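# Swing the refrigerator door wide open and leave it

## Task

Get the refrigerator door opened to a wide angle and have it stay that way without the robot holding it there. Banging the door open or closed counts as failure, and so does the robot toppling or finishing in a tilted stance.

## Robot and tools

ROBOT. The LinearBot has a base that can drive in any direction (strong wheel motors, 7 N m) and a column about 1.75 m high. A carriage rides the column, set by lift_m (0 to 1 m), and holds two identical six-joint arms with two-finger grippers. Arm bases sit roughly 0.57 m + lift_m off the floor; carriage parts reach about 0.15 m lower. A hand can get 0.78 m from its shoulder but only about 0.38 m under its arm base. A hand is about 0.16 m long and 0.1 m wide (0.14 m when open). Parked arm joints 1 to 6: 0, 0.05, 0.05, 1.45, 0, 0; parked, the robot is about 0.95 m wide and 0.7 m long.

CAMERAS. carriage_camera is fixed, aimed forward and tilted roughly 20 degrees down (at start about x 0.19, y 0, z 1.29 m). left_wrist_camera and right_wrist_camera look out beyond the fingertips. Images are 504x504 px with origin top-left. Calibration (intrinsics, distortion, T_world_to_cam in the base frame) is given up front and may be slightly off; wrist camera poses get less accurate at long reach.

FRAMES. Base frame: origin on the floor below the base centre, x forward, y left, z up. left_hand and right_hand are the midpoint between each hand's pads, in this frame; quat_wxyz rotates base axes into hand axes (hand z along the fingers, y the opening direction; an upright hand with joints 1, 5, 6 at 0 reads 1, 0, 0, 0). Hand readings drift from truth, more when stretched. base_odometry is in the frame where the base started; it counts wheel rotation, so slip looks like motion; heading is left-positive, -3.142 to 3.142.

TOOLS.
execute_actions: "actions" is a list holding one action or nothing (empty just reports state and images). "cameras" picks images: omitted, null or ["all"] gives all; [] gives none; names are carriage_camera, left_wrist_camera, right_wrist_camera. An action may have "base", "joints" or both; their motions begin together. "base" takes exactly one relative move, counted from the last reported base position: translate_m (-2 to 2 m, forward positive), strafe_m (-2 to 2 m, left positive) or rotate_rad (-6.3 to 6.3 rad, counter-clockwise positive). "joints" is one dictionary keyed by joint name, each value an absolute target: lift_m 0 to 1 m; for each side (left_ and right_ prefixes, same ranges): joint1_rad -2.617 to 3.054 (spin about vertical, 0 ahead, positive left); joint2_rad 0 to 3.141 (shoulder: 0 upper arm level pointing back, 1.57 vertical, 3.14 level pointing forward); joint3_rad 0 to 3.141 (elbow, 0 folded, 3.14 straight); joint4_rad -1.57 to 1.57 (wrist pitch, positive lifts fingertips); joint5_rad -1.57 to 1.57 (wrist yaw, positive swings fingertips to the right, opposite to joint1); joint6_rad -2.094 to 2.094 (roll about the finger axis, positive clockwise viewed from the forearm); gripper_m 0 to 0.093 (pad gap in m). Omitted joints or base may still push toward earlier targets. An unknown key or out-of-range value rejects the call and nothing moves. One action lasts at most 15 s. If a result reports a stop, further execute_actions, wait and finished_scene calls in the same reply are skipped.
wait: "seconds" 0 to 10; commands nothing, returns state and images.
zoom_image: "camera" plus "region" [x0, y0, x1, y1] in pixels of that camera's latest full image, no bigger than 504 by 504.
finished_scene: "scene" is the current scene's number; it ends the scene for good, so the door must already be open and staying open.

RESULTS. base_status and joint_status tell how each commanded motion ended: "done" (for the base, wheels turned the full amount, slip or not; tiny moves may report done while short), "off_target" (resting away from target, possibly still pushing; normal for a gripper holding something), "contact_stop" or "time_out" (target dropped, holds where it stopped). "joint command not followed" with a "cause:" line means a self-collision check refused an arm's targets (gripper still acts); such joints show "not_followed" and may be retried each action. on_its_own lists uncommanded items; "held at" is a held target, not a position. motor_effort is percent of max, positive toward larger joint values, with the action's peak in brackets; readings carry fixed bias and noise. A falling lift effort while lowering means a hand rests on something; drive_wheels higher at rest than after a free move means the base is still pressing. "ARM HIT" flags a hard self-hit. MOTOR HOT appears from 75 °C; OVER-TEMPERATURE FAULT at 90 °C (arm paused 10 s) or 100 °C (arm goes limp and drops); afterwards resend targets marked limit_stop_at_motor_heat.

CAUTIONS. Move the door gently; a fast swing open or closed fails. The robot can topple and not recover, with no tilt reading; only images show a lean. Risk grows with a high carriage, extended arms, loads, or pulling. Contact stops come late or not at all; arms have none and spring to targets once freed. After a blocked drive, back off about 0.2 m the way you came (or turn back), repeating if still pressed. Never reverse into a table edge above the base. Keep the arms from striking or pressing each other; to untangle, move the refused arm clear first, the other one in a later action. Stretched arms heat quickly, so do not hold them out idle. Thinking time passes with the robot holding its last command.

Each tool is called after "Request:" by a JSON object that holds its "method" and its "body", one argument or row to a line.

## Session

Request:
{"method": "execute_actions", "body": {
  "actions": [],
  "cameras": ["carriage_camera"]
}}

Scene clock: 0.00 s.
base_odometry: x=+0.000 y=+0.000 heading=+0.000 (m, m, rad; odometry frame)
base_status: not commanded
joint_positions: lift_m=+0.298 left_joint1_rad=-0.032 left_joint2_rad=+0.016 left_joint3_rad=+0.045 left_joint4_rad=+1.405 left_joint5_rad=-0.009 left_joint6_rad=-0.057 left_gripper_m=+0.094 right_joint1_rad=+0.005 right_joint2_rad=+0.036 right_joint3_rad=+0.051 right_joint4_rad=+1.421 right_joint5_rad=-0.007 right_joint6_rad=-0.006 right_gripper_m=+0.094
joint_status: not commanded
motor_effort: lift_m=+29 drive_wheels=-1 (%)
left_hand: x=+0.2924 y=+0.3125 z=+1.3035 quat_wxyz=(+0.997, -0.005, +0.068, -0.044) (m; base frame)
right_hand: x=+0.2928 y=-0.3106 z=+1.3056 quat_wxyz=(+0.998, -0.004, +0.067, -0.001) (m; base frame)
pictures: carriage_camera
camera_calibration (this result's frames):
carriage_camera: T_world_to_cam=[[-0.0112502, -0.999928, -0.00421613, 0.00926123], [-0.340039, 0.00779083, -0.940379, 1.27612], [0.940344, -0.00914583, -0.340102, 0.257359], [0, 0, 0, 1]] pos_world=[0.192027, 0.00167232, 1.2876]
Images, in order (width x height): carriage_camera 504x504.

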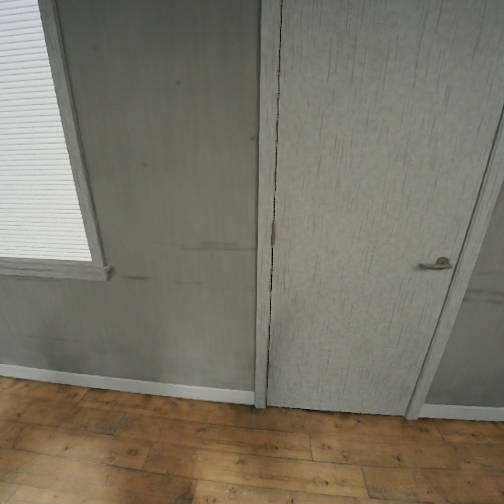

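Request:
{"method": "execute_actions", "body": {
  "actions": [
    {"base":{"rotate_rad":2.2}}
  ],
  "cameras": ["carriage_camera"]
}}

Scene clock: 4.40 s.
base_odometry: x=+0.000 y=+0.000 heading=+2.200 (m, m, rad; odometry frame)
base_status: done
joint_positions: lift_m=+0.298 left_joint1_rad=-0.032 left_joint2_rad=+0.016 left_joint3_rad=+0.045 left_joint4_rad=+1.403 left_joint5_rad=-0.009 left_joint6_rad=-0.057 left_gripper_m=+0.094 right_joint1_rad=+0.005 right_joint2_rad=+0.036 right_joint3_rad=+0.051 right_joint4_rad=+1.420 right_joint5_rad=-0.007 right_joint6_rad=-0.006 right_gripper_m=+0.094
joint_status: not commanded
motor_effort: lift_m=+28(29) drive_wheels=+6(15) (%)
left_hand: x=+0.2926 y=+0.3125 z=+1.3035 quat_wxyz=(+0.997, -0.005, +0.069, -0.044) (m; base frame)
right_hand: x=+0.2930 y=-0.3107 z=+1.3056 quat_wxyz=(+0.998, -0.004, +0.068, -0.001) (m; base frame)
pictures: carriage_camera
camera_calibration (this result's frames):
carriage_camera: T_world_to_cam=[[-0.0112502, -0.999928, -0.00421613, 0.00926123], [-0.340039, 0.00779083, -0.940379, 1.27612], [0.940344, -0.00914583, -0.340102, 0.257359], [0, 0, 0, 1]] pos_world=[0.192027, 0.00167232, 1.2876]
Images, in order (width x height): carriage_camera 504x504.

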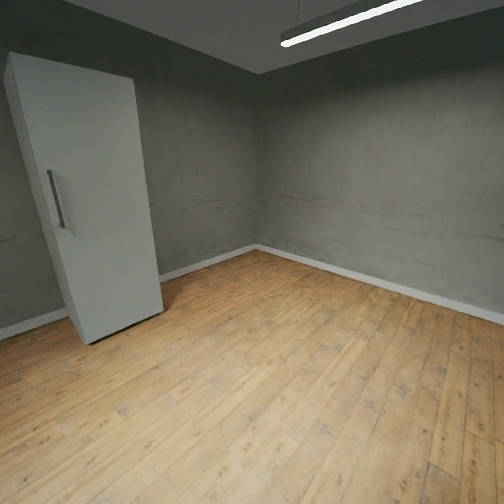

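Request:
{"method": "execute_actions", "body": {
  "actions": [
    {"base":{"rotate_rad":0.8},"joints":{"right_joint2_rad":1.5,"right_joint3_rad":1.2,"right_joint4_rad":0.3,"lift_m":0.14}}
  ],
  "cameras": []
}}

Request:
{"method": "execute_actions", "body": {
  "actions": [
    {"base":{"translate_m":0.95}}
  ]
}}

Scene clock: 8.40 s.
base_odometry: x=+0.000 y=+0.000 heading=+2.999 (m, m, rad; odometry frame)
base_status: done
joint_positions: lift_m=+0.140 left_joint1_rad=-0.032 left_joint2_rad=+0.016 left_joint3_rad=+0.045 left_joint4_rad=+1.403 left_joint5_rad=-0.009 left_joint6_rad=-0.057 left_gripper_m=+0.094 right_joint1_rad=+0.005 right_joint2_rad=+1.504 right_joint3_rad=+1.179 right_joint4_rad=+0.294 right_joint5_rad=-0.005 right_joint6_rad=-0.006 right_gripper_m=+0.094
joint_status: all done
motor_effort: lift_m=+23(24) drive_wheels=+6(12) (%)
left_hand: x=+0.2928 y=+0.3125 z=+1.1459 quat_wxyz=(+0.997, -0.005, +0.069, -0.044) (m; base frame)
right_hand: x=+0.7590 y=-0.3088 z=+1.0654 quat_wxyz=(+0.696, -0.006, +0.718, +0.001) (m; base frame)
pictures: none
No camera images: the call's "cameras" was empty. Leave "cameras" out to get every camera's image.

Scene clock: 12.57 s.
base_odometry: x=-0.941 y=+0.134 heading=+3.000 (m, m, rad; odometry frame)
base_status: done
joint_positions: lift_m=+0.140 left_joint1_rad=-0.032 left_joint2_rad=+0.016 left_joint3_rad=+0.045 left_joint4_rad=+1.402 left_joint5_rad=-0.009 left_joint6_rad=-0.057 left_gripper_m=+0.094 right_joint1_rad=+0.005 right_joint2_rad=+1.504 right_joint3_rad=+1.179 right_joint4_rad=+0.294 right_joint5_rad=-0.005 right_joint6_rad=-0.006 right_gripper_m=+0.094
joint_status: not commanded
motor_effort: lift_m=+23(23) drive_wheels=-8(18) (%)
left_hand: x=+0.2929 y=+0.3125 z=+1.1459 quat_wxyz=(+0.997, -0.005, +0.070, -0.044) (m; base frame)
right_hand: x=+0.7590 y=-0.3088 z=+1.0656 quat_wxyz=(+0.696, -0.006, +0.718, +0.001) (m; base frame)
pictures: carriage_camera, left_wrist_camera, right_wrist_camera
camera_calibration (this result's frames):
carriage_camera: T_world_to_cam=[[-0.0112502, -0.999928, -0.00421613, 0.00859693], [-0.340039, 0.00779083, -0.940379, 1.12795], [0.940344, -0.00914583, -0.340102, 0.203772], [0, 0, 0, 1]] pos_world=[0.192027, 0.00167232, 1.13004]
left_wrist_camera: T_world_to_cam=[[-0.0761803, -0.996795, -0.0244221, 0.356193], [0.70933, -0.0369645, -0.703907, 0.615128], [0.700748, -0.0709472, 0.709872, -0.875487], [0, 0, 0, 1]] pos_world=[0.204302, 0.315676, 1.06318]
right_wrist_camera: T_world_to_cam=[[0.0659175, -0.997803, 0.00659693, -0.356634], [-0.625157, -0.0464506, -0.779115, 1.28721], [0.77771, 0.0472333, -0.626846, 0.2111], [0, 0, 0, 1]] pos_world=[0.664046, -0.30603, 1.13757]
Images, in order (width x height): carriage_camera 504x504, left_wrist_camera 504x504, right_wrist_camera 504x504.

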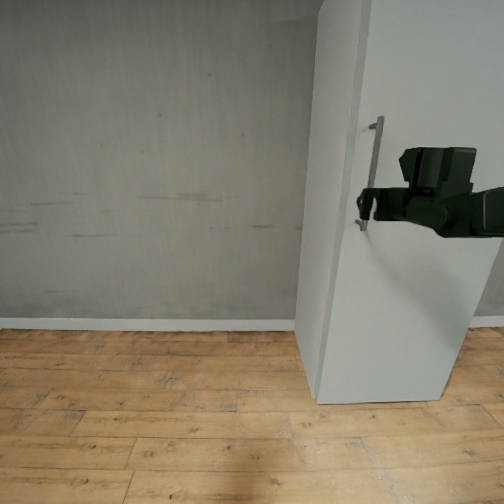

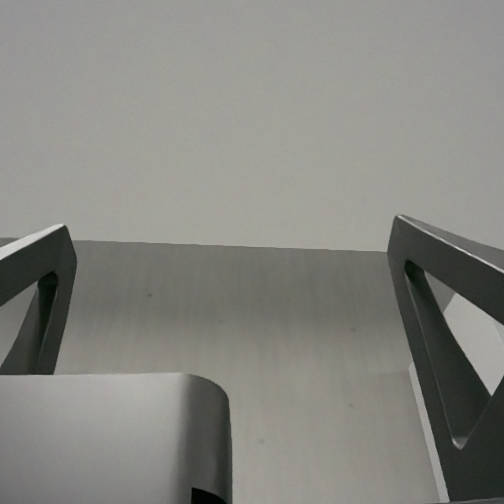

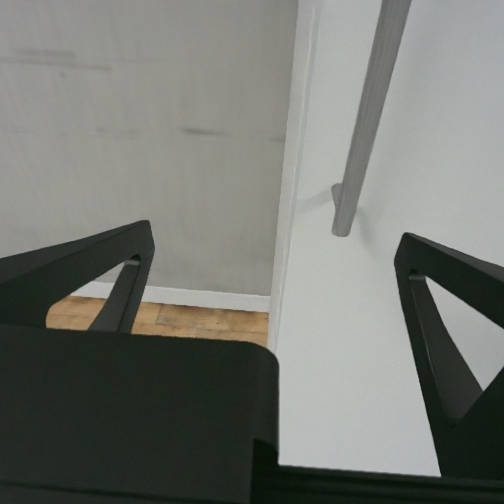

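Request:
{"method": "execute_actions", "body": {
  "actions": [
    {"base":{"strafe_m":-0.08}}
  ],
  "cameras": ["right_wrist_camera"]
}}

Request:
{"method": "execute_actions", "body": {
  "actions": [
    {"base":{"translate_m":0.2}}
  ],
  "cameras": ["right_wrist_camera"]
}}

Request:
{"method": "execute_actions", "body": {
  "actions": [
    {"joints":{"right_gripper_m":0.0}}
  ],
  "cameras": ["right_wrist_camera"]
}}

Scene clock: 16.20 s.
base_odometry: x=-0.930 y=+0.213 heading=+3.000 (m, m, rad; odometry frame)
base_status: done
joint_positions: lift_m=+0.140 left_joint1_rad=-0.032 left_joint2_rad=+0.016 left_joint3_rad=+0.045 left_joint4_rad=+1.403 left_joint5_rad=-0.009 left_joint6_rad=-0.057 left_gripper_m=+0.094 right_joint1_rad=+0.005 right_joint2_rad=+1.504 right_joint3_rad=+1.179 right_joint4_rad=+0.294 right_joint5_rad=-0.006 right_joint6_rad=-0.006 right_gripper_m=+0.094
joint_status: not commanded
motor_effort: lift_m=+23(23) drive_wheels=-3(10) (%)
left_hand: x=+0.2927 y=+0.3125 z=+1.1459 quat_wxyz=(+0.997, -0.005, +0.069, -0.044) (m; base frame)
right_hand: x=+0.7590 y=-0.3082 z=+1.0656 quat_wxyz=(+0.696, -0.006, +0.718, +0.002) (m; base frame)
pictures: right_wrist_camera
camera_calibration (this result's frames):
right_wrist_camera: T_world_to_cam=[[0.0678201, -0.997676, 0.00656196, -0.357425], [-0.625068, -0.0476153, -0.779117, 1.28681], [0.777619, 0.0487381, -0.626844, 0.211608], [0, 0, 0, 1]] pos_world=[0.664036, -0.305636, 1.13757]
Images, in order (width x height): right_wrist_camera 504x504.

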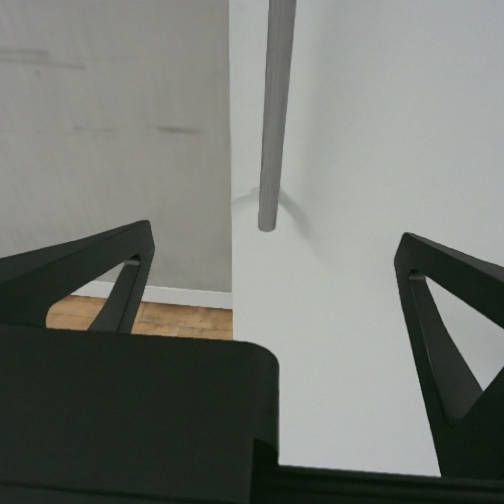

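Scene clock: 18.37 s.
base_odometry: x=-1.128 y=+0.241 heading=+3.000 (m, m, rad; odometry frame)
base_status: done
joint_positions: lift_m=+0.140 left_joint1_rad=-0.032 left_joint2_rad=+0.016 left_joint3_rad=+0.045 left_joint4_rad=+1.403 left_joint5_rad=-0.009 left_joint6_rad=-0.057 left_gripper_m=+0.094 right_joint1_rad=+0.005 right_joint2_rad=+1.504 right_joint3_rad=+1.179 right_joint4_rad=+0.295 right_joint5_rad=-0.006 right_joint6_rad=-0.006 right_gripper_m=+0.094
joint_status: not commanded
motor_effort: lift_m=+23(23) drive_wheels=-5(10) (%)
left_hand: x=+0.2927 y=+0.3125 z=+1.1459 quat_wxyz=(+0.997, -0.005, +0.069, -0.044) (m; base frame)
right_hand: x=+0.7590 y=-0.3082 z=+1.0657 quat_wxyz=(+0.696, -0.006, +0.718, +0.002) (m; base frame)
pictures: right_wrist_camera
camera_calibration (this result's frames):
right_wrist_camera: T_world_to_cam=[[0.0678176, -0.997676, 0.00658574, -0.357449], [-0.62477, -0.0476137, -0.779355, 1.28692], [0.777858, 0.0487394, -0.626547, 0.211167], [0, 0, 0, 1]] pos_world=[0.664011, -0.305636, 1.13763]
Images, in order (width x height): right_wrist_camera 504x504.

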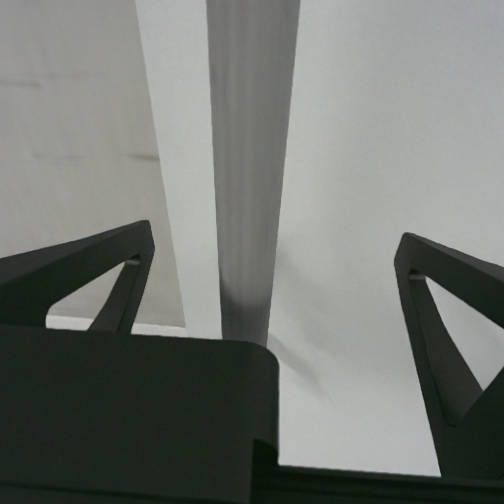

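Scene clock: 19.10 s.
base_odometry: x=-1.128 y=+0.241 heading=+3.000 (m, m, rad; odometry frame)
base_status: not commanded
joint_positions: lift_m=+0.140 left_joint1_rad=-0.032 left_joint2_rad=+0.016 left_joint3_rad=+0.045 left_joint4_rad=+1.403 left_joint5_rad=-0.009 left_joint6_rad=-0.057 left_gripper_m=+0.094 right_joint1_rad=+0.015 right_joint2_rad=+1.504 right_joint3_rad=+1.179 right_joint4_rad=+0.296 right_joint5_rad=-0.028 right_joint6_rad=+0.002 right_gripper_m=+0.018
joint_status: right_gripper_m off_target (ended at +0.018, target +0.000)
motor_effort: lift_m=+23(23) drive_wheels=-4(5) (%)
left_hand: x=+0.2927 y=+0.3125 z=+1.1459 quat_wxyz=(+0.997, -0.005, +0.069, -0.044) (m; base frame)
right_hand: x=+0.7589 y=-0.2997 z=+1.0659 quat_wxyz=(+0.696, -0.014, +0.717, +0.016) (m; base frame)
pictures: right_wrist_camera
camera_calibration (this result's frames):
right_wrist_camera: T_world_to_cam=[[0.0987278, -0.995112, -0.00238151, -0.362089], [-0.622691, -0.0599118, -0.780171, 1.28297], [0.776214, 0.0785075, -0.625562, 0.220126], [0, 0, 0, 1]] pos_world=[0.663775, -0.300735, 1.13777]
Images, in order (width x height): right_wrist_camera 504x504.

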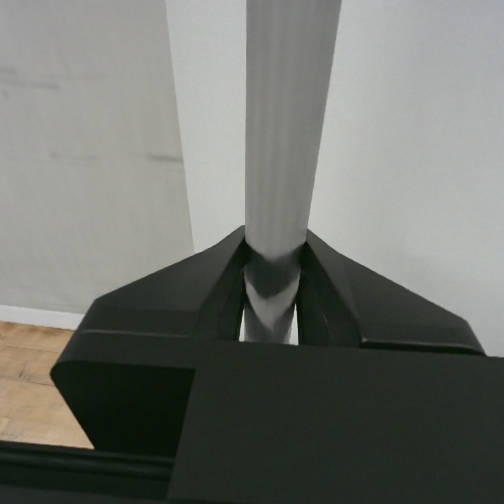

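Request:
{"method": "execute_actions", "body": {
  "actions": [
    {"base":{"translate_m":-0.1},"joints":{"right_joint1_rad":-0.04}}
  ],
  "cameras": []
}}

Request:
{"method": "execute_actions", "body": {
  "actions": [
    {"base":{"translate_m":-0.2},"joints":{"right_joint1_rad":-0.28}}
  ],
  "cameras": []
}}

Request:
{"method": "execute_actions", "body": {
  "actions": [
    {"base":{"strafe_m":-0.15},"joints":{"right_joint1_rad":-0.17,"right_joint2_rad":1.25,"right_joint3_rad":0.95,"lift_m":0.15}}
  ],
  "cameras": []
}}

Request:
{"method": "execute_actions", "body": {
  "actions": [
    {"base":{"strafe_m":-0.17},"joints":{"right_joint1_rad":0,"right_joint2_rad":1.03,"right_joint3_rad":0.73,"right_joint5_rad":-0.1,"lift_m":0.175}}
  ],
  "cameras": []
}}

Request:
{"method": "execute_actions", "body": {
  "actions": [
    {"base":{"strafe_m":-0.25},"joints":{"right_joint1_rad":0.3,"right_joint2_rad":0.96,"right_joint3_rad":0.66,"right_joint5_rad":-0.3,"lift_m":0.185}}
  ],
  "cameras": ["carriage_camera"]
}}

Request:
{"method": "execute_actions", "body": {
  "actions": [
    {"base":{"strafe_m":-0.2},"joints":{"right_joint5_rad":-0.7,"right_joint2_rad":1.1,"right_joint3_rad":0.8,"lift_m":0.165}}
  ]
}}

Scene clock: 23.73 s.
base_odometry: x=-1.029 y=+0.227 heading=+3.000 (m, m, rad; odometry frame)
base_status: done
joint_positions: lift_m=+0.140 left_joint1_rad=-0.032 left_joint2_rad=+0.016 left_joint3_rad=+0.045 left_joint4_rad=+1.404 left_joint5_rad=-0.009 left_joint6_rad=-0.057 left_gripper_m=+0.094 right_joint1_rad=-0.033 right_joint2_rad=+1.521 right_joint3_rad=+1.204 right_joint4_rad=+0.282 right_joint5_rad=-0.023 right_joint6_rad=+0.006 right_gripper_m=+0.018
joint_status: all done
motor_effort: lift_m=+23(23) drive_wheels=-7(36) (%)
left_hand: x=+0.2924 y=+0.3125 z=+1.1460 quat_wxyz=(+0.997, -0.005, +0.069, -0.044) (m; base frame)
right_hand: x=+0.7634 y=-0.3249 z=+1.0665 quat_wxyz=(+0.694, +0.006, +0.720, -0.001) (m; base frame)
pictures: none
No camera images: the call's "cameras" was empty. Leave "cameras" out to get every camera's image.

Scene clock: 25.90 s.
base_odometry: x=-0.831 y=+0.199 heading=+3.000 (m, m, rad; odometry frame)
base_status: done
joint_positions: lift_m=+0.140 left_joint1_rad=-0.032 left_joint2_rad=+0.016 left_joint3_rad=+0.045 left_joint4_rad=+1.404 left_joint5_rad=-0.009 left_joint6_rad=-0.057 left_gripper_m=+0.094 right_joint1_rad=-0.313 right_joint2_rad=+1.517 right_joint3_rad=+1.204 right_joint4_rad=+0.274 right_joint5_rad=+0.048 right_joint6_rad=+0.011 right_gripper_m=+0.017
joint_status: right_joint1_rad off_target (ended at -0.313, target -0.280)
motor_effort: lift_m=+23(23) drive_wheels=+2(18) (%)
left_hand: x=+0.2924 y=+0.3125 z=+1.1460 quat_wxyz=(+0.997, -0.005, +0.069, -0.044) (m; base frame)
right_hand: x=+0.7355 y=-0.4747 z=+1.0666 quat_wxyz=(+0.682, +0.133, +0.709, -0.121) (m; base frame)
pictures: none
No camera images: the call's "cameras" was empty. Leave "cameras" out to get every camera's image.

Scene clock: 27.80 s.
base_odometry: x=-0.809 y=+0.347 heading=+3.000 (m, m, rad; odometry frame)
base_status: done
joint_positions: lift_m=+0.150 left_joint1_rad=-0.032 left_joint2_rad=+0.016 left_joint3_rad=+0.045 left_joint4_rad=+1.404 left_joint5_rad=-0.009 left_joint6_rad=-0.057 left_gripper_m=+0.094 right_joint1_rad=-0.154 right_joint2_rad=+1.255 right_joint3_rad=+0.949 right_joint4_rad=+0.261 right_joint5_rad=-0.071 right_joint6_rad=+0.007 right_gripper_m=+0.018
joint_status: all done
motor_effort: lift_m=+31(39) drive_wheels=+1(14) (%)
left_hand: x=+0.2925 y=+0.3125 z=+1.1553 quat_wxyz=(+0.997, -0.005, +0.069, -0.044) (m; base frame)
right_hand: x=+0.6912 y=-0.3665 z=+1.0640 quat_wxyz=(+0.691, +0.033, +0.722, -0.025) (m; base frame)
pictures: none
No camera images: the call's "cameras" was empty. Leave "cameras" out to get every camera's image.

Scene clock: 29.73 s.
base_odometry: x=-0.785 y=+0.516 heading=+3.000 (m, m, rad; odometry frame)
base_status: done
joint_positions: lift_m=+0.175 left_joint1_rad=-0.032 left_joint2_rad=+0.016 left_joint3_rad=+0.045 left_joint4_rad=+1.404 left_joint5_rad=-0.009 left_joint6_rad=-0.057 left_gripper_m=+0.094 right_joint1_rad=+0.019 right_joint2_rad=+1.034 right_joint3_rad=+0.729 right_joint4_rad=+0.252 right_joint5_rad=-0.198 right_joint6_rad=-0.001 right_gripper_m=+0.018
joint_status: right_joint5_rad off_target (ended at -0.198, target -0.100); the others done
motor_effort: lift_m=+31(37) drive_wheels=+1(9) (%)
left_hand: x=+0.2925 y=+0.3125 z=+1.1802 quat_wxyz=(+0.997, -0.005, +0.069, -0.044) (m; base frame)
right_hand: x=+0.6376 y=-0.2709 z=+1.0629 quat_wxyz=(+0.684, -0.075, +0.721, +0.078) (m; base frame)
pictures: none
No camera images: the call's "cameras" was empty. Leave "cameras" out to get every camera's image.

Scene clock: 32.03 s.
base_odometry: x=-0.749 y=+0.763 heading=+2.999 (m, m, rad; odometry frame)
base_status: done
joint_positions: lift_m=+0.185 left_joint1_rad=-0.032 left_joint2_rad=+0.016 left_joint3_rad=+0.045 left_joint4_rad=+1.403 left_joint5_rad=-0.009 left_joint6_rad=-0.057 left_gripper_m=+0.094 right_joint1_rad=+0.308 right_joint2_rad=+0.971 right_joint3_rad=+0.663 right_joint4_rad=+0.251 right_joint5_rad=-0.369 right_joint6_rad=-0.012 right_gripper_m=+0.018
joint_status: right_joint5_rad off_target (ended at -0.369, target -0.300); the others done
motor_effort: lift_m=+31(38) drive_wheels=-3(8) (%)
left_hand: x=+0.2926 y=+0.3125 z=+1.1902 quat_wxyz=(+0.997, -0.005, +0.069, -0.044) (m; base frame)
right_hand: x=+0.5805 y=-0.1448 z=+1.0626 quat_wxyz=(+0.648, -0.238, +0.686, +0.232) (m; base frame)
pictures: carriage_camera
camera_calibration (this result's frames):
carriage_camera: T_world_to_cam=[[-0.0112502, -0.999928, -0.00421613, 0.00878359], [-0.340039, 0.00779083, -0.940379, 1.16958], [0.940344, -0.00914583, -0.340102, 0.218829], [0, 0, 0, 1]] pos_world=[0.192027, 0.00167232, 1.17431]
Images, in order (width x height): carriage_camera 504x504.

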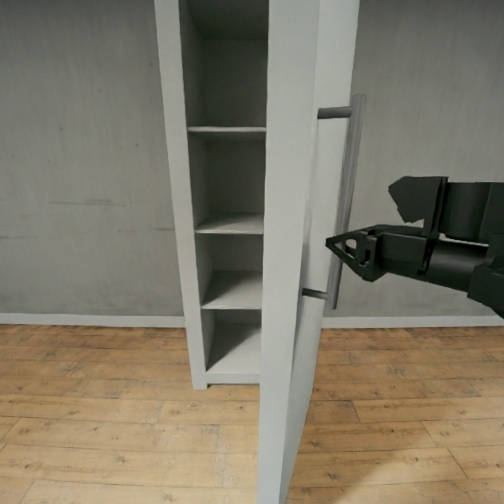

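Scene clock: 34.10 s.
base_odometry: x=-0.721 y=+0.961 heading=+2.999 (m, m, rad; odometry frame)
base_status: done
joint_positions: lift_m=+0.165 left_joint1_rad=-0.032 left_joint2_rad=+0.016 left_joint3_rad=+0.045 left_joint4_rad=+1.403 left_joint5_rad=-0.009 left_joint6_rad=-0.057 left_gripper_m=+0.094 right_joint1_rad=+0.306 right_joint2_rad=+1.102 right_joint3_rad=+0.782 right_joint4_rad=+0.274 right_joint5_rad=-0.776 right_joint6_rad=-0.025 right_gripper_m=+0.017
joint_status: right_joint5_rad off_target (ended at -0.776, target -0.700); the others done
motor_effort: lift_m=+24(24) drive_wheels=-2(8) (%)
left_hand: x=+0.2926 y=+0.3125 z=+1.1709 quat_wxyz=(+0.997, -0.005, +0.069, -0.044) (m; base frame)
right_hand: x=+0.5556 y=-0.0921 z=+1.0625 quat_wxyz=(+0.595, -0.368, +0.617, +0.360) (m; base frame)
pictures: carriage_camera, left_wrist_camera, right_wrist_camera
camera_calibration (this result's frames):
carriage_camera: T_world_to_cam=[[-0.0112502, -0.999928, -0.00421613, 0.00870208], [-0.340039, 0.00779083, -0.940379, 1.1514], [0.940344, -0.00914583, -0.340102, 0.212254], [0, 0, 0, 1]] pos_world=[0.192027, 0.00167232, 1.15498]
left_wrist_camera: T_world_to_cam=[[-0.0761002, -0.996809, -0.0240951, 0.356455], [0.710128, -0.0372186, -0.703089, 0.631797], [0.699948, -0.0706158, 0.710694, -0.893851], [0, 0, 0, 1]] pos_world=[0.204119, 0.315712, 1.08805]
right_wrist_camera: T_world_to_cam=[[0.908109, -0.418684, -0.00642953, -0.527756], [-0.267456, -0.568149, -0.778251, 0.919975], [0.322189, 0.708456, -0.62792, 0.672286], [0, 0, 0, 1]] pos_world=[0.50871, -0.174566, 1.13472]
Images, in order (width x height): carriage_camera 504x504, left_wrist_camera 504x504, right_wrist_camera 504x504.

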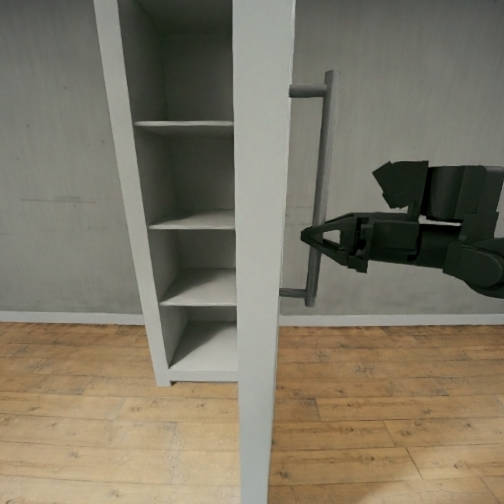

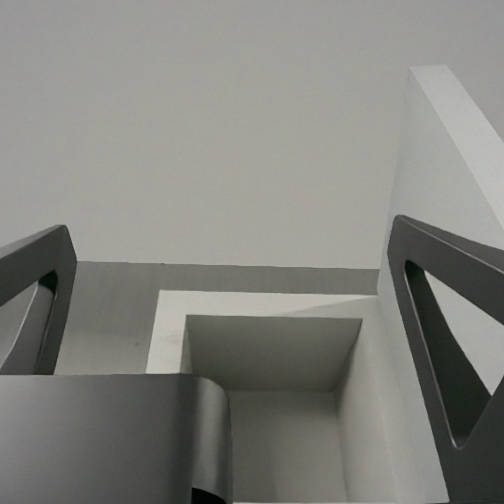

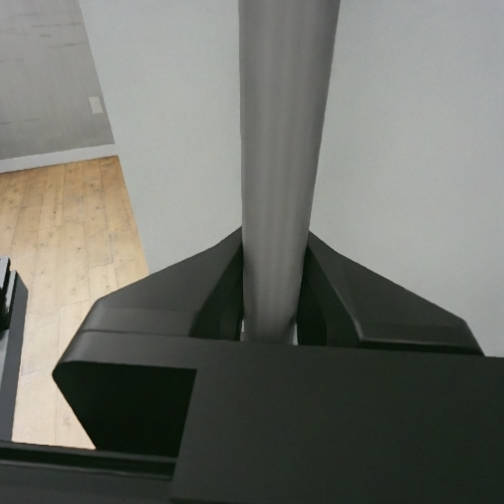

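Request:
{"method": "execute_actions", "body": {
  "actions": [
    {"base":{"strafe_m":-0.06},"joints":{"right_joint5_rad":-0.8}}
  ],
  "cameras": []
}}

Request:
{"method": "execute_actions", "body": {
  "actions": [
    {"base":{"strafe_m":-0.07},"joints":{"right_gripper_m":0.085}}
  ],
  "cameras": ["carriage_camera"]
}}

Request:
{"method": "finished_scene", "body": {
  "scene": 2
}}

Scene clock: 37.00 s.
base_odometry: x=-0.712 y=+1.021 heading=+2.999 (m, m, rad; odometry frame)
base_status: done
joint_positions: lift_m=+0.165 left_joint1_rad=-0.032 left_joint2_rad=+0.016 left_joint3_rad=+0.045 left_joint4_rad=+1.404 left_joint5_rad=-0.009 left_joint6_rad=-0.057 left_gripper_m=+0.094 right_joint1_rad=+0.300 right_joint2_rad=+1.102 right_joint3_rad=+0.782 right_joint4_rad=+0.276 right_joint5_rad=-0.771 right_joint6_rad=-0.025 right_gripper_m=+0.017
joint_status: right_joint5_rad off_target (ended at -0.771, target -0.800)
motor_effort: lift_m=+23(24) drive_wheels=-3(8) (%)
left_hand: x=+0.2925 y=+0.3126 z=+1.1709 quat_wxyz=(+0.997, -0.005, +0.069, -0.044) (m; base frame)
right_hand: x=+0.5578 y=-0.0943 z=+1.0629 quat_wxyz=(+0.597, -0.365, +0.619, +0.357) (m; base frame)
pictures: none
No camera images: the call's "cameras" was empty. Leave "cameras" out to get every camera's image.

Scene clock: 38.33 s.
base_odometry: x=-0.702 y=+1.090 heading=+2.999 (m, m, rad; odometry frame)
base_status: done
joint_positions: lift_m=+0.165 left_joint1_rad=-0.032 left_joint2_rad=+0.016 left_joint3_rad=+0.045 left_joint4_rad=+1.403 left_joint5_rad=-0.009 left_joint6_rad=-0.057 left_gripper_m=+0.094 right_joint1_rad=+0.300 right_joint2_rad=+1.102 right_joint3_rad=+0.782 right_joint4_rad=+0.283 right_joint5_rad=-0.794 right_joint6_rad=-0.012 right_gripper_m=+0.085
joint_status: all done
on_its_own: right_joint5_rad moved -0.024 to your old target -0.800
motor_effort: lift_m=+24(23) drive_wheels=-2(8) (%)
left_hand: x=+0.2926 y=+0.3125 z=+1.1709 quat_wxyz=(+0.997, -0.005, +0.069, -0.044) (m; base frame)
right_hand: x=+0.5542 y=-0.0924 z=+1.0644 quat_wxyz=(+0.593, -0.369, +0.614, +0.367) (m; base frame)
pictures: carriage_camera
camera_calibration (this result's frames):
carriage_camera: T_world_to_cam=[[-0.0112502, -0.999928, -0.00421613, 0.00870208], [-0.340039, 0.00779083, -0.940379, 1.1514], [0.940344, -0.00914583, -0.340102, 0.212254], [0, 0, 0, 1]] pos_world=[0.192027, 0.00167232, 1.15498]
Images, in order (width x height): carriage_camera 504x504.

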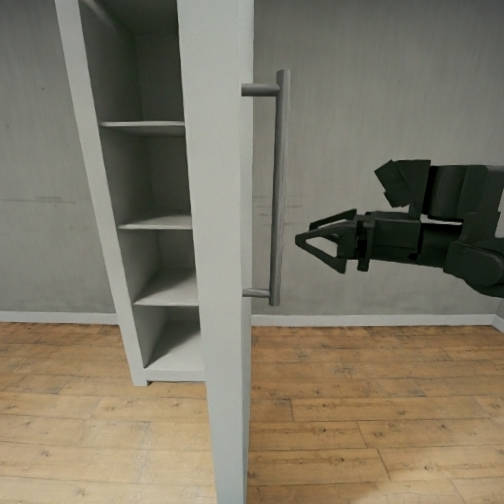

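The scene is finished: the task was done.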